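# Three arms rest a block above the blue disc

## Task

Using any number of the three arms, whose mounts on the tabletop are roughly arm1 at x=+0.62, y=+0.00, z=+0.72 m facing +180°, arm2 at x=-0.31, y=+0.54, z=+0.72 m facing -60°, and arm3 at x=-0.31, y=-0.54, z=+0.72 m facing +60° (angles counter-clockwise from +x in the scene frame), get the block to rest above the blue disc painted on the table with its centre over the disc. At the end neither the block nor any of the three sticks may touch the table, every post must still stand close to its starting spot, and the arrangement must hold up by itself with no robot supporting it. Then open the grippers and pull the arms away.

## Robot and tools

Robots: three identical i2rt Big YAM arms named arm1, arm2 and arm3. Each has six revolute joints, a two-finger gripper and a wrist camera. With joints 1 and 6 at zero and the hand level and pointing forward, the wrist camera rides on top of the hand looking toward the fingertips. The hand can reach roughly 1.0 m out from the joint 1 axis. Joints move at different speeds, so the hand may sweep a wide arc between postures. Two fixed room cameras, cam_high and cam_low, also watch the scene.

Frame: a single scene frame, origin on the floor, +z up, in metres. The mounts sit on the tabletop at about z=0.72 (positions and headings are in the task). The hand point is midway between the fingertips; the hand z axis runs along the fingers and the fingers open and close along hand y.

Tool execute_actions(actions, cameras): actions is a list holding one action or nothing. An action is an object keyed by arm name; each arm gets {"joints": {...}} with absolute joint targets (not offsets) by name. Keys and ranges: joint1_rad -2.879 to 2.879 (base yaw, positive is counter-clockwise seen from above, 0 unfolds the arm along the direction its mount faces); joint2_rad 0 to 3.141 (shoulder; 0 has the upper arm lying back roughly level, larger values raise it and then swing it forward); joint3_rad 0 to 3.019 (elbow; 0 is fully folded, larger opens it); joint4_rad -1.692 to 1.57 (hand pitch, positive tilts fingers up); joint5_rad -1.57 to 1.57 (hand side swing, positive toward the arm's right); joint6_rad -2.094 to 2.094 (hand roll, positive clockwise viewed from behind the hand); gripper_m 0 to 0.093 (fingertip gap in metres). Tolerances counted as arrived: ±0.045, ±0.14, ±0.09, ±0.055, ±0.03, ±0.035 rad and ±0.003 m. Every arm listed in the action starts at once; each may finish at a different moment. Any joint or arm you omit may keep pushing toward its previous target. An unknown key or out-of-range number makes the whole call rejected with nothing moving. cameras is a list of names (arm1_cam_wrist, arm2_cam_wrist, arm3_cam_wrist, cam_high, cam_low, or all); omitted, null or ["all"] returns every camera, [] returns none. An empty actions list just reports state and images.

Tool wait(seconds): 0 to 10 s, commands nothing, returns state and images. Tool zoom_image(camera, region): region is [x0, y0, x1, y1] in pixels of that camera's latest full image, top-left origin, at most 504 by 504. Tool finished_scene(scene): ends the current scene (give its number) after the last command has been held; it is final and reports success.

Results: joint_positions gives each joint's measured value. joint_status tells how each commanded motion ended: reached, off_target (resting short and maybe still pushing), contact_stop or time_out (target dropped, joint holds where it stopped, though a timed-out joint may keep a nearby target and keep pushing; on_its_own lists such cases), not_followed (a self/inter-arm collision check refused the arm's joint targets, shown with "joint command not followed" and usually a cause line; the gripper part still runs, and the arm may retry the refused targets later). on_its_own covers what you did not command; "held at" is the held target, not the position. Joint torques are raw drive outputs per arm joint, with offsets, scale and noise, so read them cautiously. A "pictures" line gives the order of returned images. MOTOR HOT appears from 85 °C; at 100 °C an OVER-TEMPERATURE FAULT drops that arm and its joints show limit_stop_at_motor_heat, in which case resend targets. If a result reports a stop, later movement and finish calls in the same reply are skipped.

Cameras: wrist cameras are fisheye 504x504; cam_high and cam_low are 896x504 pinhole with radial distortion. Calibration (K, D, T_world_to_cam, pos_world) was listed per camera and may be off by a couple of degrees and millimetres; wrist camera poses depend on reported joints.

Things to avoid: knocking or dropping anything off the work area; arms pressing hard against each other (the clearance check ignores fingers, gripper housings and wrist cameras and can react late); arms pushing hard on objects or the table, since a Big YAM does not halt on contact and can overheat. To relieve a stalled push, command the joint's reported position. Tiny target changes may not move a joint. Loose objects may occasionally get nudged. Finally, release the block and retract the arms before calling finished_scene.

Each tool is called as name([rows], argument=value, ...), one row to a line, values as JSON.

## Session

execute_actions(actions=[])

Scene clock: 0.00 s.
Joint torques (N m, as the arm reports them, + toward a larger angle): no reading
arm1.joint_positions: joint1_rad=-0.394 joint2_rad=+0.477 joint3_rad=+1.356 joint4_rad=-1.139 joint5_rad=-0.028 joint6_rad=+0.241 gripper_m=+0.094
arm1.joint_status: not commanded
arm1.hand: x=+0.4290 y=+0.0756 z=+1.4010 quat_wxyz=(+0.028, -0.761, +0.237, +0.604) (m; scene frame)
arm2.joint_positions: joint1_rad=-0.263 joint2_rad=+0.521 joint3_rad=+1.320 joint4_rad=-1.178 joint5_rad=+0.002 joint6_rad=+0.053 gripper_m=+0.094
arm2.joint_status: not commanded
arm2.hand: x=-0.2611 y=+0.3236 z=+1.3377 quat_wxyz=(-0.449, -0.532, -0.632, +0.341) (m; scene frame)
arm3.joint_positions: joint1_rad=+0.240 joint2_rad=+0.598 joint3_rad=+1.337 joint4_rad=-1.199 joint5_rad=-0.015 joint6_rad=+0.296 gripper_m=+0.095
arm3.joint_status: not commanded
arm3.hand: x=-0.2363 y=-0.3005 z=+1.2800 quat_wxyz=(-0.371, +0.398, -0.749, -0.377) (m; scene frame)
pictures: arm1_cam_wrist, arm2_cam_wrist, arm3_cam_wrist, cam_high, cam_low
camera_calibration (this result's frames):
arm1_cam_wrist: T_world_to_cam=[[0.390525, 0.889673, -0.236583, 0.0964777], [0.668127, -0.450704, -0.592007, 0.580543], [-0.633322, 0.0731263, -0.770426, 1.46509], [0, 0, 0, 1]] pos_world=[0.502319, 0.068683, 1.49525]
arm2_cam_wrist: T_world_to_cam=[[-0.978263, -0.203272, -0.0410084, -0.132001], [-0.150223, 0.831011, -0.535588, 0.407918], [0.142948, -0.517785, -0.843483, 1.45848], [0, 0, 0, 1]] pos_world=[-0.27634, 0.389363, 1.44327]
arm3_cam_wrist: T_world_to_cam=[[0.879054, -0.407762, -0.246973, 0.399837], [-0.47653, -0.766321, -0.430896, 0.212441], [-0.0135576, 0.49647, -0.867948, 1.38422], [0, 0, 0, 1]] pos_world=[-0.231477, -0.361389, 1.39172]
Images, in order (width x height): arm1_cam_wrist 504x504, arm2_cam_wrist 504x504, arm3_cam_wrist 504x504, cam_high 896x504, cam_low 896x504.

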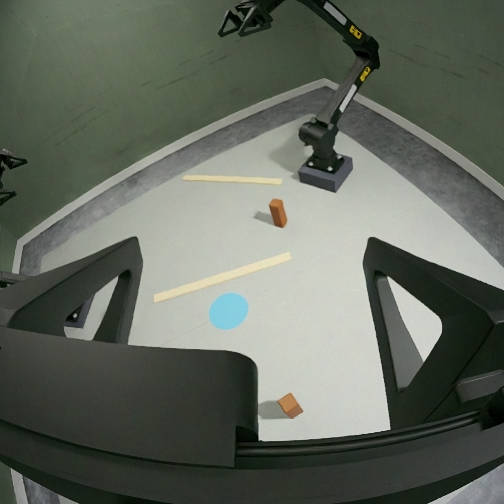

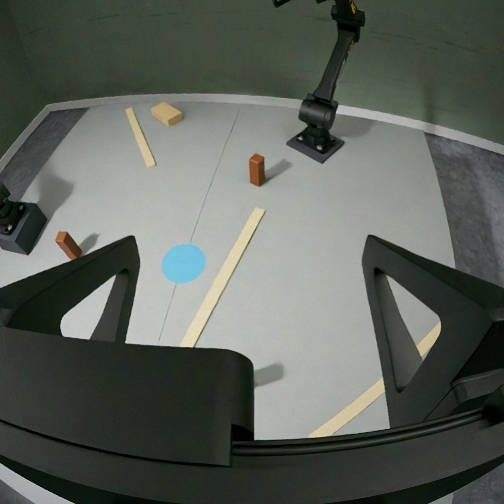

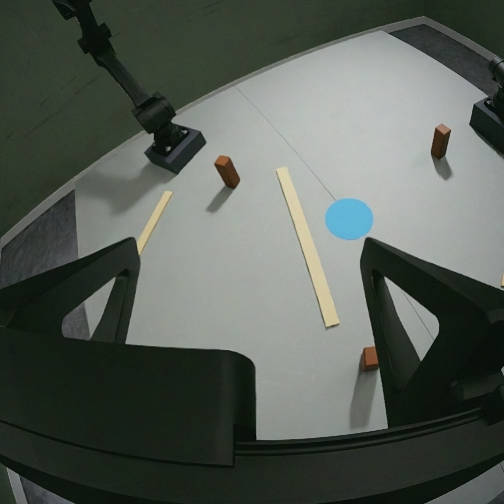

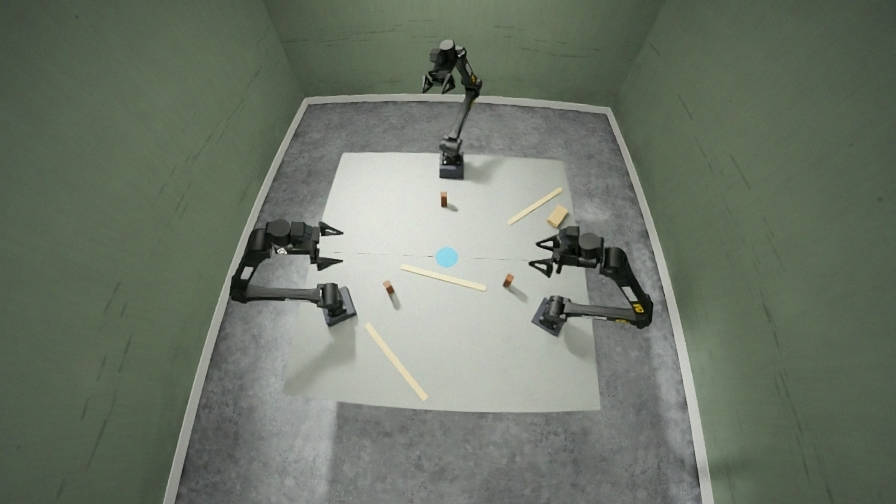

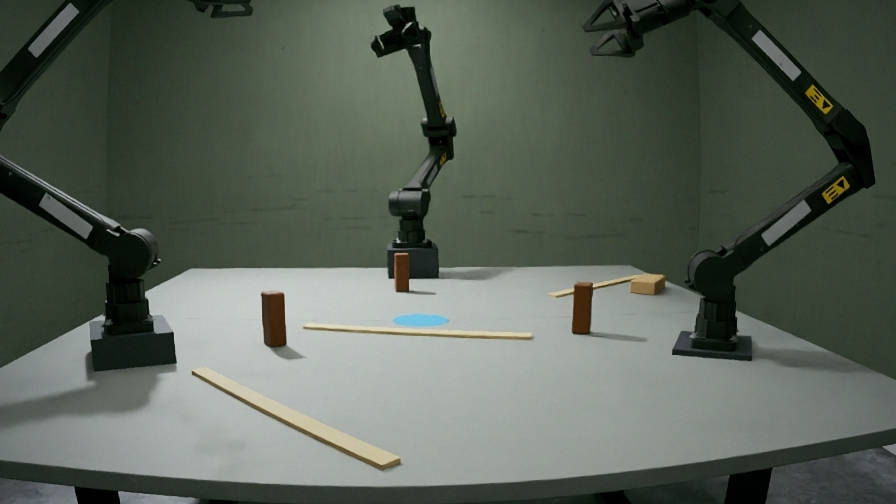

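Same posts. Zoom for sticks.

zoom_image(camera="cam_high", region=[350, 170, 600, 410])

Region (350, 170, 600, 410) of cam_high's 896x504 image, scaled by 2.016, with more detail than that image has; it fills the top 484 rows of this view, and the rest is white.

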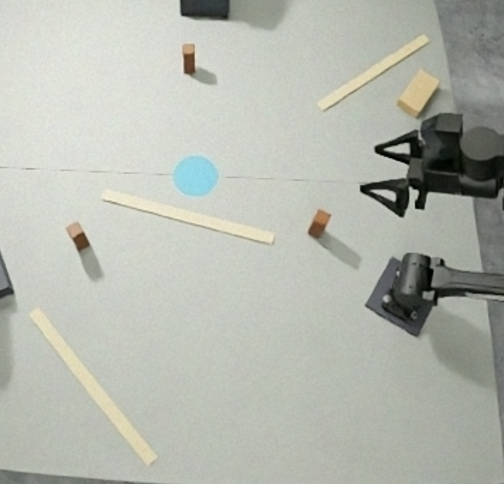

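execute_actions([
  {"arm1":{"joints":{"joint1_rad":0.99,"joint2_rad":1.985,"joint3_rad":1.35,"joint4_rad":-0.88,"joint5_rad":0,"joint6_rad":-1.23}},"arm2":{"joints":{"joint1_rad":-1.068,"joint2_rad":1.44,"joint3_rad":0.608,"joint4_rad":-0.71,"joint5_rad":0,"joint6_rad":0.24}},"arm3":{"joints":{"joint1_rad":0.205,"joint2_rad":1.765,"joint3_rad":1.18,"joint4_rad":-0.965,"joint5_rad":0,"joint6_rad":-0.11}}},
], cameras=["arm1_cam_wrist","arm2_cam_wrist","arm3_cam_wrist"])

Scene clock: 43.40 s.
Joint torques (N m, as the arm reports them, + toward a larger angle): arm1=[ -0.32 -15.75   7.93   0.44  -0.07  -0.24] | arm2=[ 0.91 -8.    5.65  1.14 -0.04  0.06] | arm3=[ -0.42 -17.15   8.14   1.04   0.04  -0.16]
arm1.joint_positions: joint1_rad=+0.999 joint2_rad=+1.988 joint3_rad=+1.333 joint4_rad=-0.881 joint5_rad=+0.000 joint6_rad=-1.220 gripper_m=+0.094
arm1.joint_status: all done
arm1.hand: x=+0.3304 y=-0.4663 z=+0.7813 quat_wxyz=(-0.005, -0.438, -0.899, +0.020) (m; scene frame)
arm2.joint_positions: joint1_rad=-1.062 joint2_rad=+1.437 joint3_rad=+0.600 joint4_rad=-0.722 joint5_rad=+0.001 joint6_rad=+0.232 gripper_m=+0.094
arm2.joint_status: all done
arm2.hand: x=-0.4718 y=+0.2876 z=+0.7630 quat_wxyz=(-0.006, -0.928, -0.373, +0.006) (m; scene frame)
arm3.joint_positions: joint1_rad=+0.212 joint2_rad=+1.759 joint3_rad=+1.180 joint4_rad=-0.979 joint5_rad=-0.002 joint6_rad=-0.100 gripper_m=+0.095
arm3.joint_status: all done
arm3.hand: x=-0.1517 y=-0.0814 z=+0.7679 quat_wxyz=(-0.006, +0.619, -0.785, -0.006) (m; scene frame)
pictures: arm1_cam_wrist, arm2_cam_wrist, arm3_cam_wrist
camera_calibration (this result's frames):
arm1_cam_wrist: T_world_to_cam=[[-0.782268, -0.622204, 0.0303046, -0.055518], [-0.497207, 0.652944, 0.571358, 0.0259658], [-0.375288, 0.431887, -0.820142, 1.08575], [0, 0, 0, 1]] pos_world=[0.376948, -0.520417, 0.877312]
arm2_cam_wrist: T_world_to_cam=[[-0.697045, 0.717007, -0.00544375, -0.528171], [0.583424, 0.571562, 0.577005, -0.329748], [0.416828, 0.399022, -0.816723, 0.830324], [0, 0, 0, 1]] pos_world=[-0.521878, 0.235856, 0.865536]
arm3_cam_wrist: T_world_to_cam=[[0.976477, -0.215048, 0.0157093, 0.117084], [-0.184464, -0.795434, 0.577285, -0.532303], [-0.111648, -0.566603, -0.816392, 0.691077], [0, 0, 0, 1]] pos_world=[-0.135363, -0.00666624, 0.869641]
Images, in order (width x height): arm1_cam_wrist 504x504, arm2_cam_wrist 504x504, arm3_cam_wrist 504x504.

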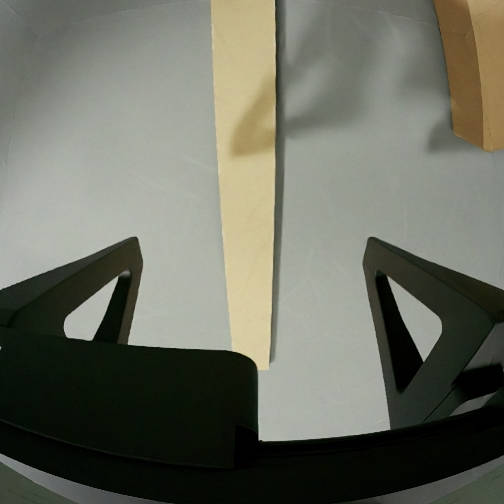

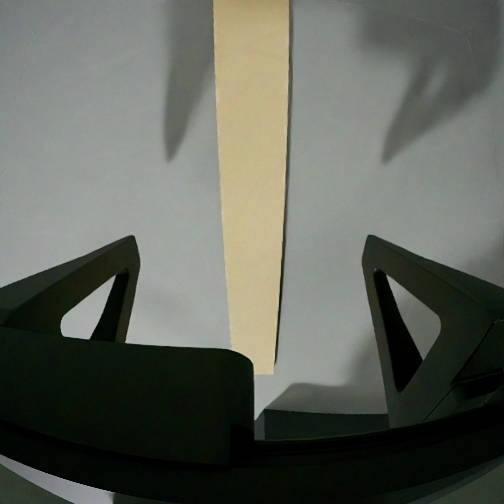

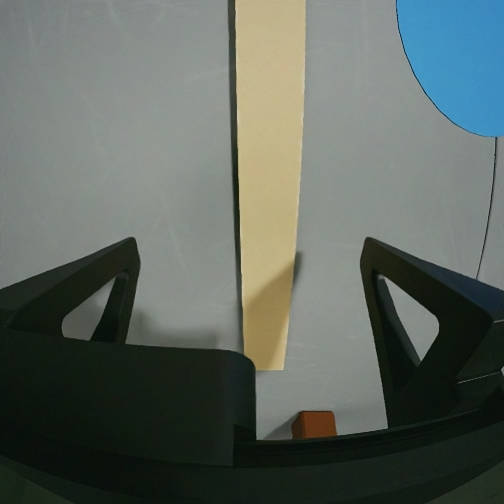

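execute_actions([
  {"arm1":{"joints":{"joint2_rad":2.085,"joint4_rad":-0.805}},"arm2":{"joints":{"joint2_rad":1.53,"joint3_rad":0.575,"joint4_rad":-0.605}},"arm3":{"joints":{"joint1_rad":0.186,"joint2_rad":1.83,"joint3_rad":1.14,"joint4_rad":-0.88,"joint6_rad":-0.13}}},
], cameras=["arm1_cam_wrist","arm2_cam_wrist","arm3_cam_wrist"])

Scene clock: 59.43 s.
Joint torques (N m, as the arm reports them, + toward a larger angle): arm1=[ -0.12 -16.82   7.18   0.64  -0.06  -0.2 ] | arm2=[ 0.95 -8.84  4.28  1.22  0.01  0.05] | arm3=[ -0.3  -16.8    7.03   1.15   0.04  -0.16]
arm1.joint_positions: joint1_rad=+0.999 joint2_rad=+2.090 joint3_rad=+1.333 joint4_rad=-0.813 joint5_rad=+0.000 joint6_rad=-1.221 gripper_m=+0.094
arm1.joint_status: all done
arm1.hand: x=+0.3318 y=-0.4653 z=+0.7282 quat_wxyz=(-0.007, -0.437, -0.899, +0.004) (m; scene frame)
arm2.joint_positions: joint1_rad=-1.063 joint2_rad=+1.532 joint3_rad=+0.576 joint4_rad=-0.620 joint5_rad=-0.001 joint6_rad=+0.233 gripper_m=+0.094
arm2.joint_status: all done
arm2.hand: x=-0.4701 y=+0.2900 z=+0.7313 quat_wxyz=(-0.002, -0.928, -0.373, -0.001) (m; scene frame)
arm3.joint_positions: joint1_rad=+0.190 joint2_rad=+1.819 joint3_rad=+1.145 joint4_rad=-0.896 joint5_rad=-0.002 joint6_rad=-0.119 gripper_m=+0.095
arm3.joint_status: all done
arm3.hand: x=-0.1432 y=-0.0878 z=+0.7296 quat_wxyz=(-0.001, +0.619, -0.785, -0.003) (m; scene frame)
pictures: arm1_cam_wrist, arm2_cam_wrist, arm3_cam_wrist
camera_calibration (this result's frames):
arm1_cam_wrist: T_world_to_cam=[[-0.781763, -0.623576, -0.000573742, -0.0304999], [-0.507953, 0.636276, 0.580635, 0.0454692], [-0.361705, 0.45421, -0.814164, 1.04387], [0, 0, 0, 1]] pos_world=[0.376825, -0.522087, 0.823463]
arm2_cam_wrist: T_world_to_cam=[[-0.695953, 0.718081, -0.00317981, -0.530316], [0.578173, 0.562972, 0.590575, -0.323689], [0.42587, 0.409174, -0.806977, 0.796925], [0, 0, 0, 1]] pos_world=[-0.521313, 0.236957, 0.832576]
arm3_cam_wrist: T_world_to_cam=[[0.976216, -0.216332, 0.0142424, 0.108903], [-0.18325, -0.788254, 0.587431, -0.52029], [-0.115854, -0.57607, -0.809149, 0.650477], [0, 0, 0, 1]] pos_world=[-0.126296, -0.0118408, 0.830416]
Images, in order (width x height): arm1_cam_wrist 504x504, arm2_cam_wrist 504x504, arm3_cam_wrist 504x504.

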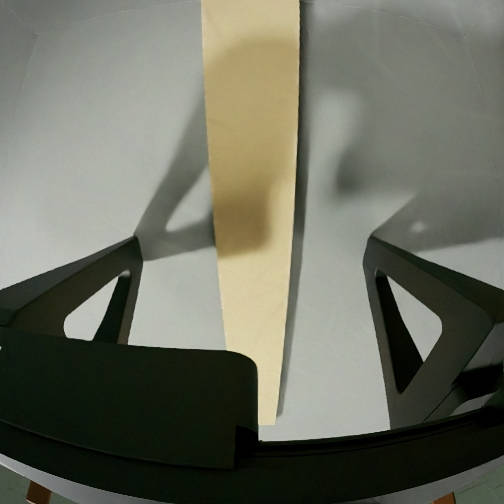

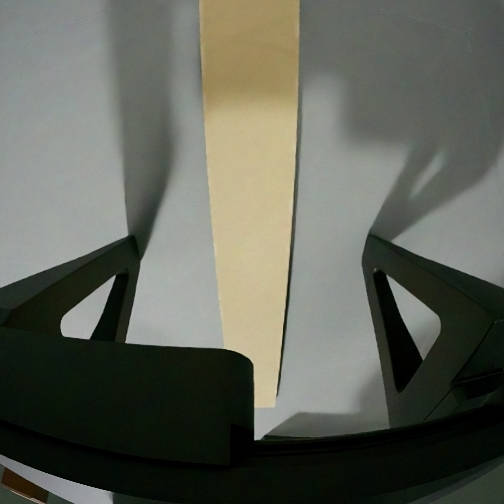

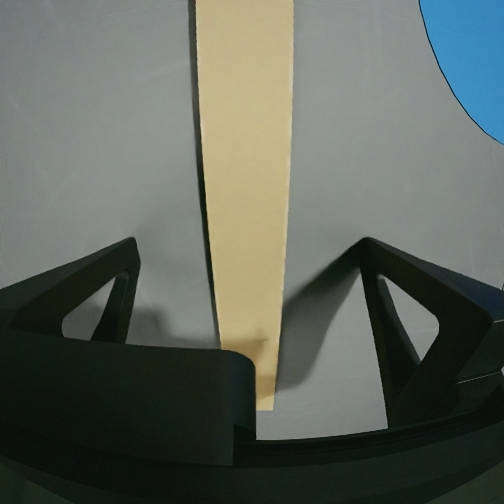

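execute_actions([
  {"arm1":{"joints":{"gripper_m":0}},"arm2":{"joints":{"gripper_m":0}},"arm3":{"joints":{"gripper_m":0}}},
], cameras=["cam_low"])

Scene clock: 65.50 s.
Joint torques (N m, as the arm reports them, + toward a larger angle): arm1=[ -0.12 -17.02   7.2    0.58  -0.08  -0.2 ] | arm2=[ 0.96 -9.04  4.27  1.07  0.07  0.05] | arm3=[ -0.33 -16.9    7.11   1.15   0.02  -0.15]
arm1.joint_positions: joint1_rad=+0.999 joint2_rad=+2.090 joint3_rad=+1.333 joint4_rad=-0.813 joint5_rad=+0.000 joint6_rad=-1.222 gripper_m=+0.027
arm1.joint_status: gripper_m off_target (ended at +0.027, target +0.000)
arm1.hand: x=+0.3318 y=-0.4653 z=+0.7282 quat_wxyz=(-0.007, -0.437, -0.899, +0.004) (m; scene frame)
arm2.joint_positions: joint1_rad=-1.063 joint2_rad=+1.532 joint3_rad=+0.576 joint4_rad=-0.616 joint5_rad=-0.003 joint6_rad=+0.233 gripper_m=+0.027
arm2.joint_status: gripper_m off_target (ended at +0.027, target +0.000)
arm2.hand: x=-0.4704 y=+0.2890 z=+0.7313 quat_wxyz=(-0.004, -0.928, -0.372, +0.000) (m; scene frame)
arm3.joint_positions: joint1_rad=+0.190 joint2_rad=+1.819 joint3_rad=+1.145 joint4_rad=-0.896 joint5_rad=-0.002 joint6_rad=-0.120 gripper_m=+0.027
arm3.joint_status: gripper_m off_target (ended at +0.027, target +0.000)
arm3.hand: x=-0.1431 y=-0.0878 z=+0.7296 quat_wxyz=(-0.001, +0.619, -0.785, -0.003) (m; scene frame)
pictures: cam_low
Images, in order (width x height): cam_low 896x504.

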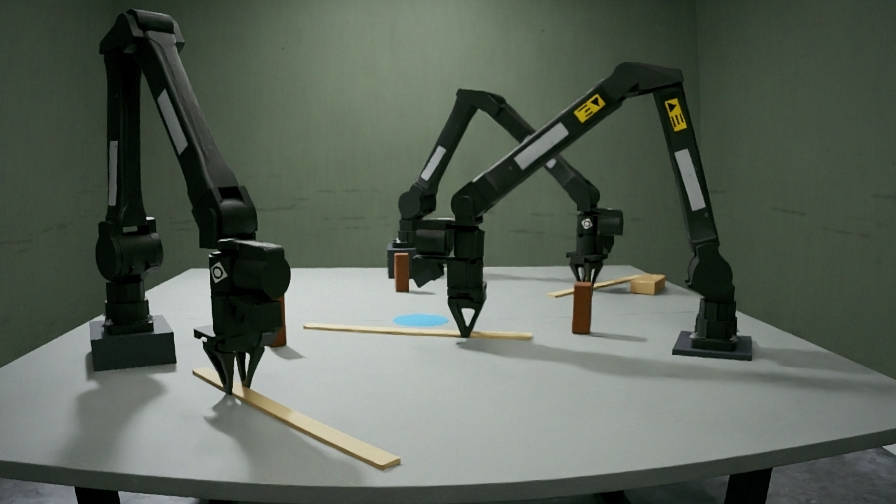

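execute_actions([
  {"arm1":{"joints":{"joint2_rad":1.45,"joint3_rad":1.25,"joint4_rad":-1.36}},"arm2":{"joints":{"joint2_rad":1.268,"joint3_rad":0.985,"joint4_rad":-1.265}},"arm3":{"joints":{"joint2_rad":1.43,"joint3_rad":1.11,"joint4_rad":-1.16}}},
], cameras=[])

execute_actions([
  {"arm1":{"joints":{"joint1_rad":-0.225,"joint6_rad":-0.068,"joint2_rad":1.29,"joint3_rad":1.045,"joint4_rad":-1.31}},"arm3":{"joints":{"joint1_rad":-0.066,"joint2_rad":1.26,"joint3_rad":0.90,"joint4_rad":-0.98,"joint6_rad":-0.095}}},
], cameras=["cam_low","cam_high"])

Scene clock: 85.97 s.
Joint torques (N m, as the arm reports them, + toward a larger angle): arm1=[ -0.2  -10.47   9.72  -0.05  -0.07  -0.19] | arm2=[ 0.88 -8.74  9.1   0.35  0.06  0.05] | arm3=[ -0.3  -11.85   9.79   0.15   0.02  -0.15]
arm1.joint_positions: joint1_rad=+0.999 joint2_rad=+1.446 joint3_rad=+1.224 joint4_rad=-1.353 joint5_rad=+0.000 joint6_rad=-1.222 gripper_m=+0.027
arm1.joint_status: all done
arm1.hand: x=+0.3996 y=-0.3491 z=+0.9946 quat_wxyz=(-0.007, -0.437, -0.899, +0.001) (m; scene frame)
arm2.joint_positions: joint1_rad=-1.063 joint2_rad=+1.266 joint3_rad=+0.956 joint4_rad=-1.257 joint5_rad=-0.003 joint6_rad=+0.233 gripper_m=+0.027
arm2.joint_status: all done
arm2.hand: x=-0.4936 y=+0.2543 z=+0.9277 quat_wxyz=(-0.005, -0.928, -0.372, +0.002) (m; scene frame)
arm3.joint_positions: joint1_rad=+0.190 joint2_rad=+1.414 joint3_rad=+1.105 joint4_rad=-1.148 joint5_rad=-0.002 joint6_rad=-0.120 gripper_m=+0.027
arm3.joint_status: all done
arm3.hand: x=-0.1630 y=-0.1424 z=+0.8876 quat_wxyz=(-0.049, +0.618, -0.784, -0.032) (m; scene frame)
pictures: none
No camera images: the call's "cameras" was empty. Leave "cameras" out to get every camera's image.

Scene clock: 87.93 s.
Joint torques (N m, as the arm reports them, + toward a larger angle): arm1=[  0.36 -10.14   8.19   0.44  -0.05  -0.01] | arm2=[ 0.85 -8.31  9.11  0.33  0.07  0.05] | arm3=[  0.65 -11.61   8.74   1.82  -0.09   0.03]
arm1.joint_positions: joint1_rad=-0.224 joint2_rad=+1.307 joint3_rad=+1.038 joint4_rad=-1.315 joint5_rad=+0.001 joint6_rad=-0.078 gripper_m=+0.027
arm1.joint_status: all done
arm1.hand: x=+0.2724 y=+0.0755 z=+0.9704 quat_wxyz=(-0.006, -0.998, +0.065, -0.012) (m; scene frame)
arm2.joint_positions: joint1_rad=-1.063 joint2_rad=+1.266 joint3_rad=+0.956 joint4_rad=-1.257 joint5_rad=-0.003 joint6_rad=+0.233 gripper_m=+0.027
arm2.joint_status: not commanded
arm2.hand: x=-0.4936 y=+0.2543 z=+0.9277 quat_wxyz=(-0.005, -0.928, -0.372, +0.002) (m; scene frame)
arm3.joint_positions: joint1_rad=-0.074 joint2_rad=+1.272 joint3_rad=+0.907 joint4_rad=-1.002 joint5_rad=+0.001 joint6_rad=-0.104 gripper_m=+0.027
arm3.joint_status: all done
arm3.hand: x=-0.0875 y=-0.2270 z=+0.8677 quat_wxyz=(-0.094, +0.501, -0.860, -0.044) (m; scene frame)
pictures: cam_high, cam_low
Images, in order (width x height): cam_high 896x504, cam_low 896x504.

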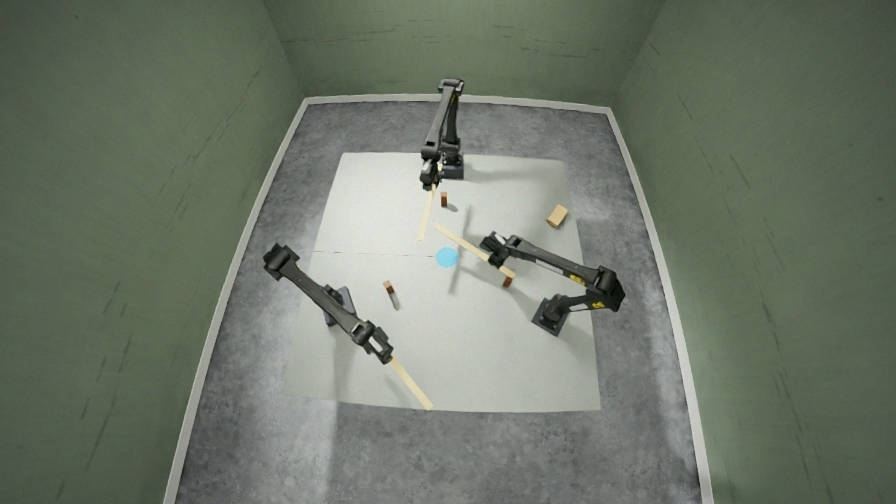

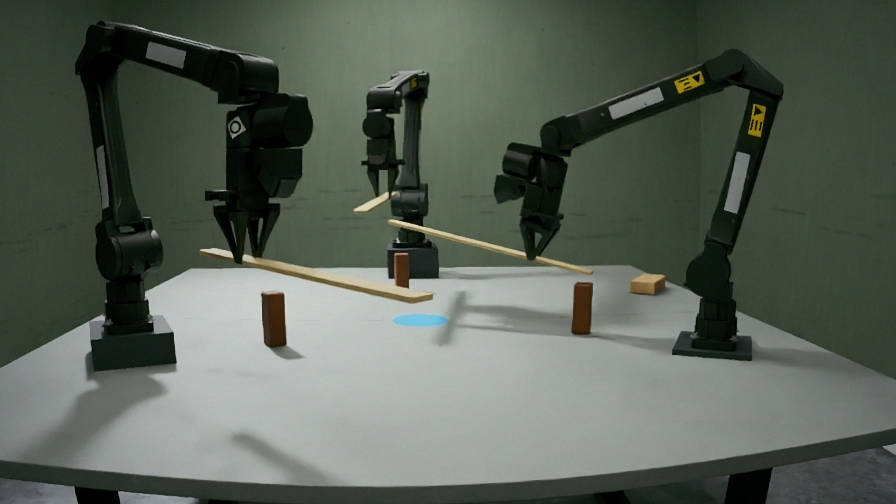

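execute_actions([
  {"arm1":{"joints":{"joint2_rad":1.405,"joint3_rad":0.815,"joint4_rad":-0.812}},"arm2":{"joints":{"joint1_rad":-0.035,"joint6_rad":-0.073}},"arm3":{"joints":{"joint1_rad":-0.053,"joint2_rad":1.305,"joint3_rad":0.878,"joint4_rad":-0.945}}},
], cameras=[])

execute_actions([
  {"arm2":{"joints":{"joint4_rad":-0.95}}},
], cameras=["cam_low","cam_high"])

Scene clock: 110.40 s.
Joint torques (N m, as the arm reports them, + toward a larger angle): arm1=[  0.32 -10.43   8.59   1.05  -0.04   0.01] | arm2=[ 1.95 -8.37  9.12  0.37 -0.01 -0.1 ] | arm3=[ 0.64 -9.85  8.66  1.8  -0.09  0.05]
arm1.joint_positions: joint1_rad=-0.224 joint2_rad=+1.424 joint3_rad=+0.789 joint4_rad=-0.826 joint5_rad=+0.001 joint6_rad=-0.077 gripper_m=+0.027
arm1.joint_status: all done
arm1.hand: x=+0.2592 y=+0.0772 z=+0.8481 quat_wxyz=(+0.003, -0.997, +0.066, +0.050) (m; scene frame)
arm2.joint_positions: joint1_rad=-0.038 joint2_rad=+1.267 joint3_rad=+0.956 joint4_rad=-1.257 joint5_rad=-0.001 joint6_rad=-0.066 gripper_m=+0.027
arm2.joint_status: all done
arm2.hand: x=-0.1633 y=+0.2336 z=+0.9276 quat_wxyz=(-0.003, -0.503, -0.864, +0.003) (m; scene frame)
arm3.joint_positions: joint1_rad=-0.060 joint2_rad=+1.292 joint3_rad=+0.885 joint4_rad=-0.967 joint5_rad=+0.001 joint6_rad=-0.104 gripper_m=+0.027
arm3.joint_status: all done
arm3.hand: x=-0.0922 y=-0.2240 z=+0.8531 quat_wxyz=(-0.090, +0.507, -0.856, -0.043) (m; scene frame)
pictures: none
No camera images: the call's "cameras" was empty. Leave "cameras" out to get every camera's image.

Scene clock: 111.43 s.
Joint torques (N m, as the arm reports them, + toward a larger angle): arm1=[  0.35 -10.6    8.6    1.06  -0.05   0.  ] | arm2=[ 1.58 -9.03  9.54  1.89 -0.01 -0.1 ] | arm3=[ 0.63 -9.98  8.63  1.77 -0.09  0.03]
arm1.joint_positions: joint1_rad=-0.224 joint2_rad=+1.424 joint3_rad=+0.789 joint4_rad=-0.826 joint5_rad=+0.001 joint6_rad=-0.077 gripper_m=+0.027
arm1.joint_status: not commanded
arm1.hand: x=+0.2592 y=+0.0772 z=+0.8481 quat_wxyz=(+0.003, -0.997, +0.066, +0.050) (m; scene frame)
arm2.joint_positions: joint1_rad=-0.038 joint2_rad=+1.267 joint3_rad=+0.956 joint4_rad=-0.968 joint5_rad=-0.001 joint6_rad=-0.066 gripper_m=+0.027
arm2.joint_status: all done
arm2.hand: x=-0.1328 y=+0.1705 z=+0.9384 quat_wxyz=(-0.123, -0.498, -0.855, +0.084) (m; scene frame)
arm3.joint_positions: joint1_rad=-0.060 joint2_rad=+1.292 joint3_rad=+0.885 joint4_rad=-0.967 joint5_rad=+0.001 joint6_rad=-0.104 gripper_m=+0.027
arm3.joint_status: not commanded
arm3.hand: x=-0.0922 y=-0.2240 z=+0.8531 quat_wxyz=(-0.090, +0.507, -0.856, -0.043) (m; scene frame)
pictures: cam_high, cam_low
Images, in order (width x height): cam_high 896x504, cam_low 896x504.

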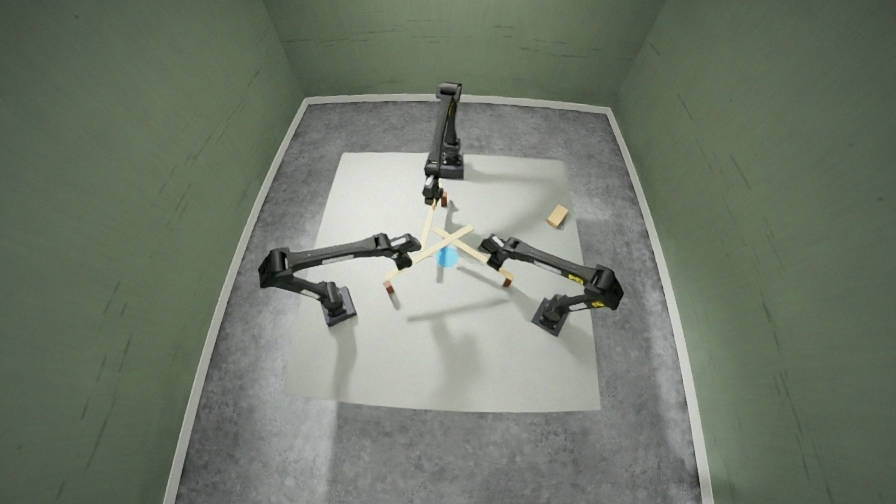

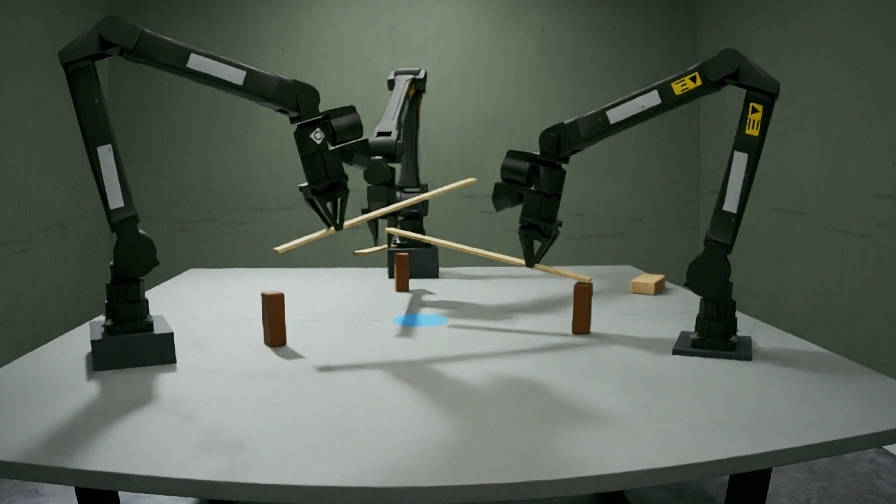

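execute_actions([
  {"arm2":{"joints":{"joint2_rad":1.378,"joint3_rad":0.868,"joint4_rad":-0.846}}},
], cameras=["cam_low","cam_high"])

zoom_image(camera="cam_low", region=[250, 200, 610, 310])

zoom_image(camera="cam_high", region=[360, 160, 540, 300])

Scene clock: 119.33 s.
Joint torques (N m, as the arm reports them, + toward a larger angle): arm1=[  0.21 -10.69   8.67   1.12  -0.06   0.02] | arm2=[  1.43 -11.37   7.62   1.51  -0.01  -0.11] | arm3=[ 0.57 -9.73  8.69  1.82 -0.08  0.04]
arm1.joint_positions: joint1_rad=-0.224 joint2_rad=+1.424 joint3_rad=+0.789 joint4_rad=-0.826 joint5_rad=+0.001 joint6_rad=-0.077 gripper_m=+0.027
arm1.joint_status: not commanded
arm1.hand: x=+0.2592 y=+0.0772 z=+0.8481 quat_wxyz=(+0.003, -0.997, +0.066, +0.050) (m; scene frame)
arm2.joint_positions: joint1_rad=-0.038 joint2_rad=+1.394 joint3_rad=+0.854 joint4_rad=-0.861 joint5_rad=-0.001 joint6_rad=-0.066 gripper_m=+0.027
arm2.joint_status: all done
arm2.hand: x=-0.1401 y=+0.1850 z=+0.8545 quat_wxyz=(-0.072, -0.501, -0.861, +0.050) (m; scene frame)
arm3.joint_positions: joint1_rad=-0.060 joint2_rad=+1.292 joint3_rad=+0.885 joint4_rad=-0.967 joint5_rad=+0.001 joint6_rad=-0.104 gripper_m=+0.027
arm3.joint_status: not commanded
arm3.hand: x=-0.0922 y=-0.2240 z=+0.8530 quat_wxyz=(-0.090, +0.507, -0.856, -0.043) (m; scene frame)
pictures: cam_high, cam_low
Images, in order (width x height): cam_high 896x504, cam_low 896x504.

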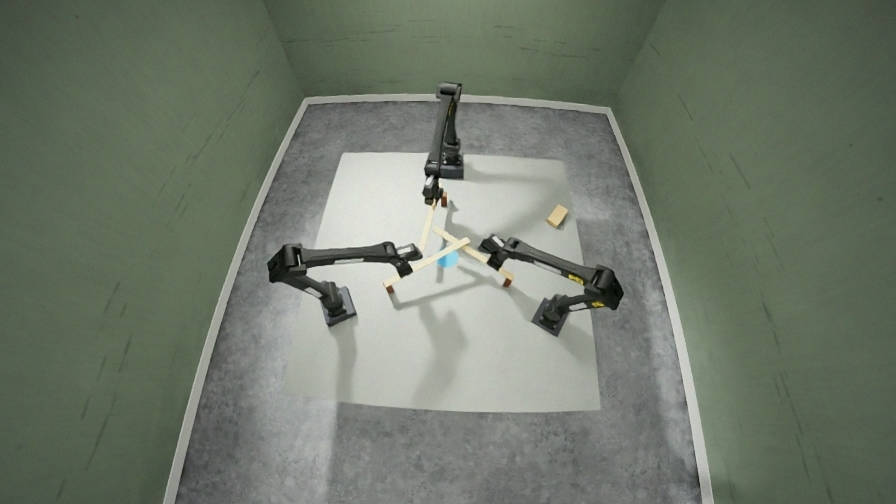

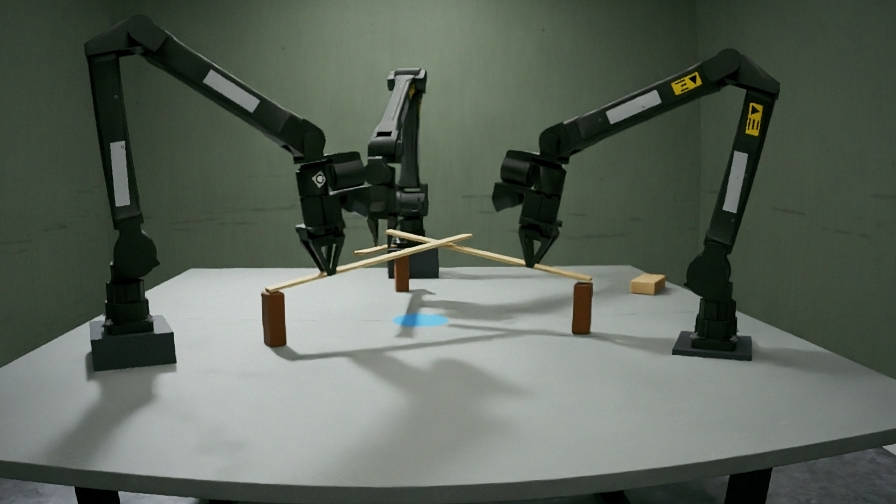

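Region (250, 200, 610, 310) of cam_low's 896x504 image, scaled by 1.400, with more detail than that image has; it fills the top 154 rows of this view, and the rest is white.

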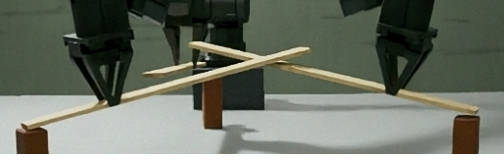

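Region (360, 160, 540, 300) of cam_high's 896x504 image, scaled by 2.800, with more detail than that image has.

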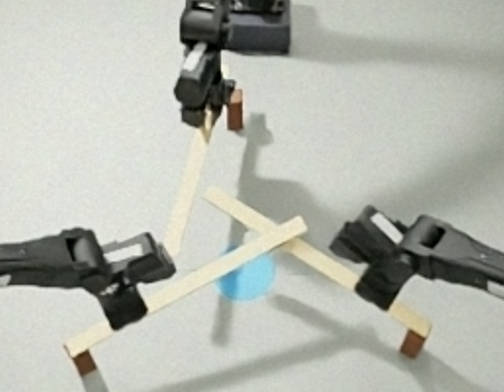

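execute_actions([
  {"arm1":{"joints":{"joint2_rad":1.49,"joint3_rad":0.93,"joint4_rad":-0.778}}},
], cameras=["cam_low","cam_high"])

zoom_image(camera="cam_low", region=[320, 190, 460, 290])

zoom_image(camera="cam_high", region=[400, 170, 490, 240])

Scene clock: 133.00 s.
Joint torques (N m, as the arm reports them, + toward a larger angle): arm1=[  0.28 -10.    10.09   1.04  -0.05   0.01] | arm2=[  1.6  -11.22   7.61   1.55  -0.01  -0.11] | arm3=[ 0.72 -9.91  8.67  1.82 -0.09  0.03]
arm1.joint_positions: joint1_rad=-0.224 joint2_rad=+1.489 joint3_rad=+0.890 joint4_rad=-0.787 joint5_rad=+0.001 joint6_rad=-0.077 gripper_m=+0.027
arm1.joint_status: all done
arm1.hand: x=+0.2093 y=+0.0878 z=+0.8598 quat_wxyz=(+0.008, -0.994, +0.066, +0.086) (m; scene frame)
arm2.joint_positions: joint1_rad=-0.038 joint2_rad=+1.394 joint3_rad=+0.854 joint4_rad=-0.861 joint5_rad=-0.001 joint6_rad=-0.066 gripper_m=+0.027
arm2.joint_status: not commanded
arm2.hand: x=-0.1401 y=+0.1850 z=+0.8545 quat_wxyz=(-0.072, -0.501, -0.861, +0.050) (m; scene frame)
arm3.joint_positions: joint1_rad=-0.060 joint2_rad=+1.292 joint3_rad=+0.885 joint4_rad=-0.967 joint5_rad=+0.001 joint6_rad=-0.104 gripper_m=+0.027
arm3.joint_status: not commanded
arm3.hand: x=-0.0922 y=-0.2240 z=+0.8530 quat_wxyz=(-0.090, +0.507, -0.856, -0.043) (m; scene frame)
pictures: cam_high, cam_low
Images, in order (width x height): cam_high 896x504, cam_low 896x504.

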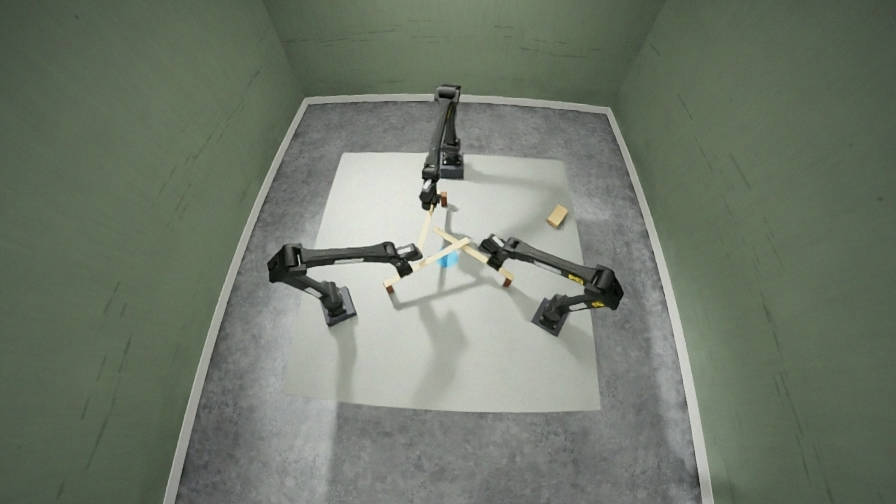

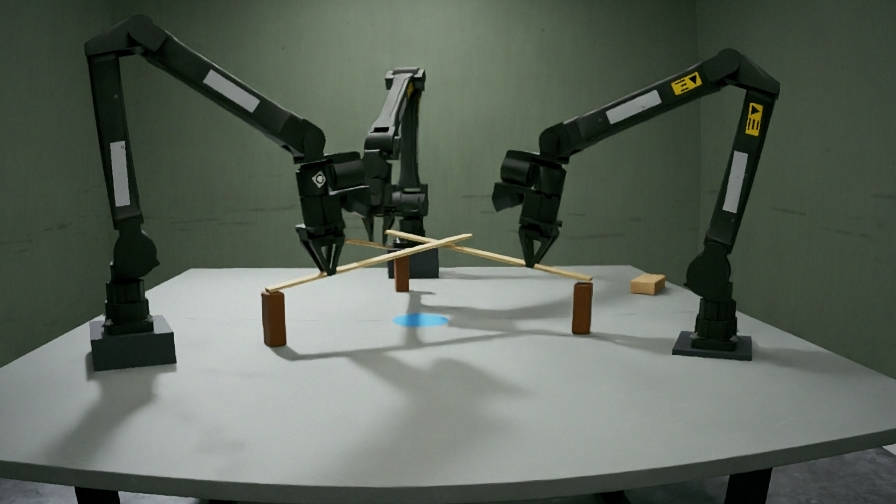

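Region (320, 190, 460, 290) of cam_low's 896x504 image, scaled by 3.600, with more detail than that image has; it fills the top 360 rows of this view, and the rest is white.

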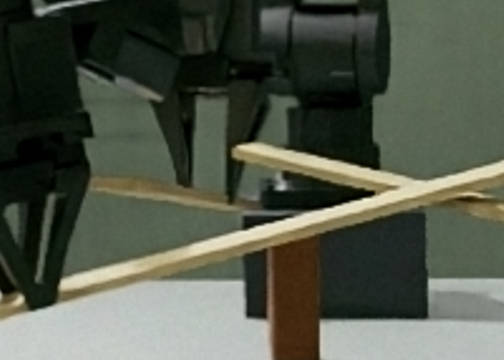

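Region (400, 170, 490, 240) of cam_high's 896x504 image, scaled by 5.600, with more detail than that image has.

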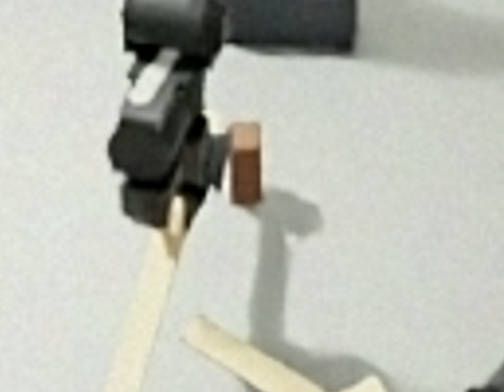

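execute_actions([
  {"arm1":{"joints":{"joint1_rad":-0.07,"joint2_rad":1.515,"joint4_rad":-0.745}}},
], cameras=["cam_low","cam_high"])

zoom_image(camera="cam_low", region=[320, 190, 460, 290])

zoom_image(camera="cam_high", region=[360, 160, 540, 300])

Scene clock: 140.50 s.
Joint torques (N m, as the arm reports them, + toward a larger angle): arm1=[  0.01 -10.1    9.93   1.31   0.01  -0.01] | arm2=[  1.67 -11.21   7.6    1.55  -0.01  -0.11] | arm3=[ 0.69 -9.87  8.66  1.78 -0.08  0.04]
arm1.joint_positions: joint1_rad=-0.061 joint2_rad=+1.508 joint3_rad=+0.890 joint4_rad=-0.760 joint5_rad=+0.000 joint6_rad=-0.075 gripper_m=+0.027
arm1.joint_status: all done
arm1.hand: x=+0.1955 y=+0.0201 z=+0.8539 quat_wxyz=(+0.000, -0.996, -0.015, +0.092) (m; scene frame)
arm2.joint_positions: joint1_rad=-0.038 joint2_rad=+1.394 joint3_rad=+0.854 joint4_rad=-0.861 joint5_rad=-0.001 joint6_rad=-0.066 gripper_m=+0.027
arm2.joint_status: not commanded
arm2.hand: x=-0.1401 y=+0.1850 z=+0.8545 quat_wxyz=(-0.072, -0.501, -0.861, +0.050) (m; scene frame)
arm3.joint_positions: joint1_rad=-0.060 joint2_rad=+1.292 joint3_rad=+0.885 joint4_rad=-0.967 joint5_rad=+0.001 joint6_rad=-0.104 gripper_m=+0.027
arm3.joint_status: not commanded
arm3.hand: x=-0.0922 y=-0.2240 z=+0.8530 quat_wxyz=(-0.090, +0.507, -0.856, -0.043) (m; scene frame)
pictures: cam_high, cam_low
Images, in order (width x height): cam_high 896x504, cam_low 896x504.

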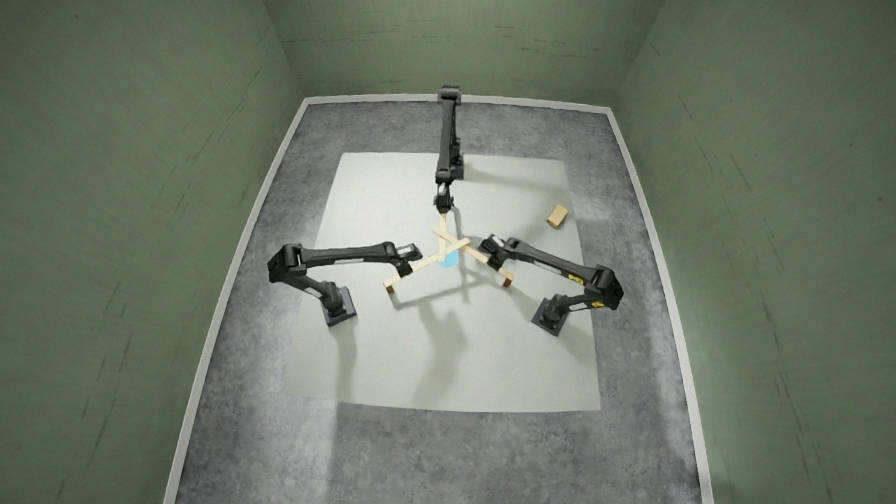

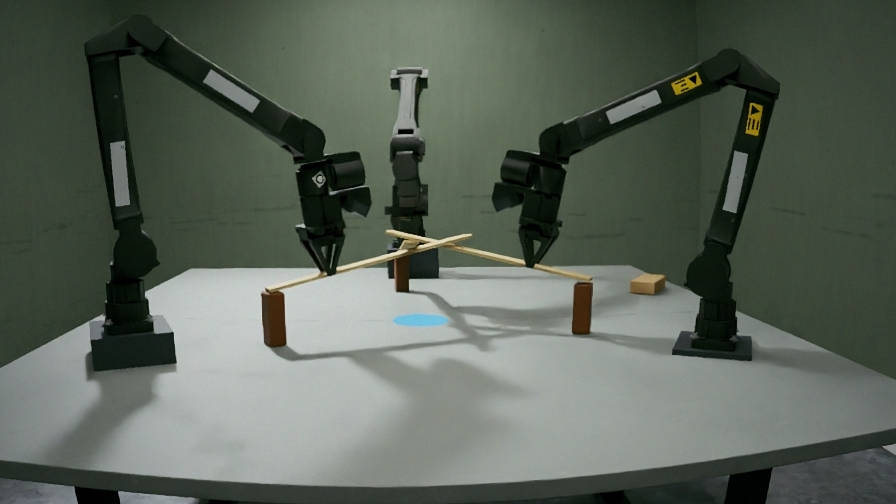

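Region (320, 190, 460, 290) of cam_low's 896x504 image, scaled by 3.600, with more detail than that image has; it fills the top 360 rows of this view, and the rest is white.

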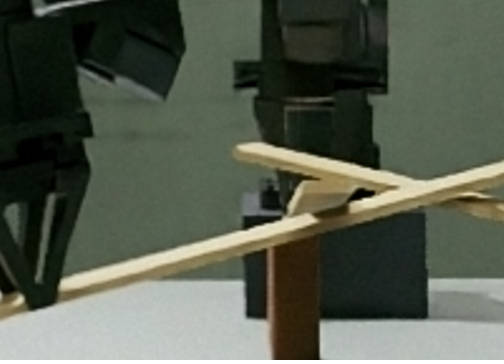

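Region (360, 160, 540, 300) of cam_high's 896x504 image, scaled by 2.800, with more detail than that image has.

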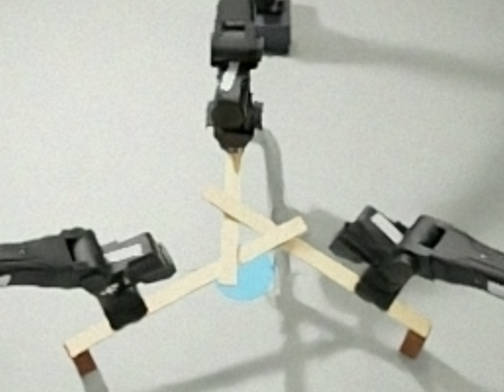

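execute_actions([
  {"arm1":{"joints":{"gripper_m":0.093}},"arm2":{"joints":{"gripper_m":0.06}},"arm3":{"joints":{"joint2_rad":1.335}}},
], cameras=["cam_low","cam_high"])

zoom_image(camera="cam_low", region=[250, 200, 610, 310])

zoom_image(camera="cam_high", region=[520, 190, 600, 250])

Scene clock: 148.23 s.
Joint torques (N m, as the arm reports them, + toward a larger angle): arm1=[-0.28 -9.94  9.96  1.23  0.    0.01] | arm2=[  1.67 -11.38   7.57   1.5   -0.01  -0.11] | arm3=[  0.59 -10.43   8.51   1.79  -0.08   0.04]
arm1.joint_positions: joint1_rad=-0.061 joint2_rad=+1.508 joint3_rad=+0.890 joint4_rad=-0.758 joint5_rad=+0.000 joint6_rad=-0.075 gripper_m=+0.093
arm1.joint_status: all done
arm1.hand: x=+0.1953 y=+0.0201 z=+0.8539 quat_wxyz=(+0.000, -0.996, -0.015, +0.092) (m; scene frame)
arm2.joint_positions: joint1_rad=-0.038 joint2_rad=+1.394 joint3_rad=+0.854 joint4_rad=-0.861 joint5_rad=-0.001 joint6_rad=-0.066 gripper_m=+0.060
arm2.joint_status: all done
arm2.hand: x=-0.1401 y=+0.1850 z=+0.8545 quat_wxyz=(-0.072, -0.501, -0.861, +0.050) (m; scene frame)
arm3.joint_positions: joint1_rad=-0.060 joint2_rad=+1.325 joint3_rad=+0.884 joint4_rad=-0.967 joint5_rad=+0.001 joint6_rad=-0.103 gripper_m=+0.027
arm3.joint_status: all done
arm3.hand: x=-0.0927 y=-0.2246 z=+0.8407 quat_wxyz=(-0.075, +0.507, -0.858, -0.036) (m; scene frame)
pictures: cam_high, cam_low
Images, in order (width x height): cam_high 896x504, cam_low 896x504.

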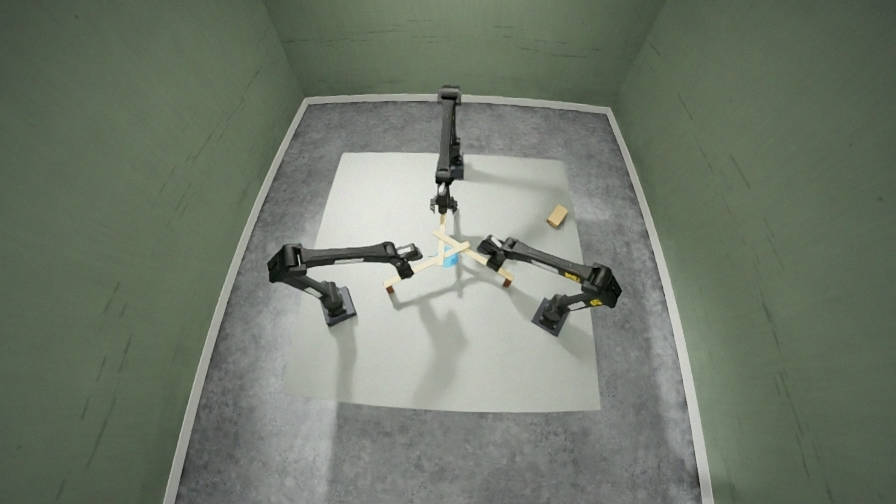

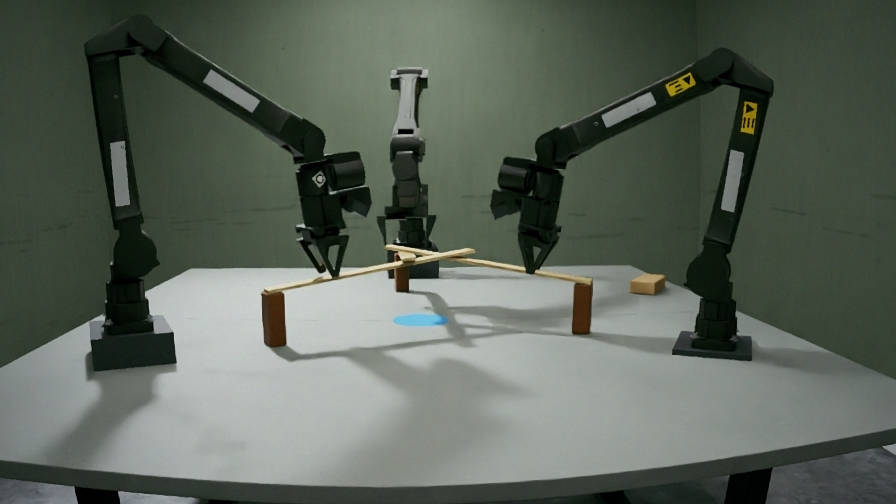

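Region (250, 200, 610, 310) of cam_low's 896x504 image, scaled by 1.400, with more detail than that image has; it fills the top 154 rows of this view, and the rest is white.

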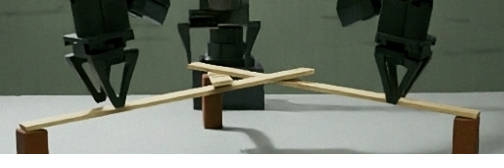

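Region (520, 190, 600, 250) of cam_high's 896x504 image, scaled by 6.300, with more detail than that image has; it fills the top 378 rows of this view, and the rest is white.

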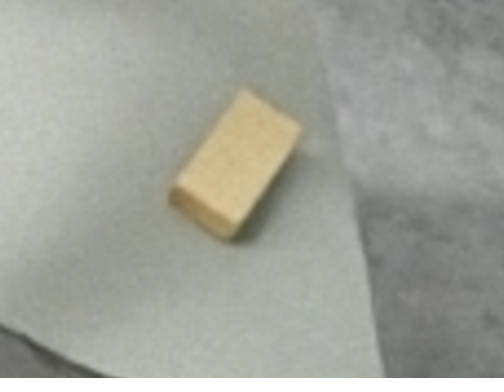

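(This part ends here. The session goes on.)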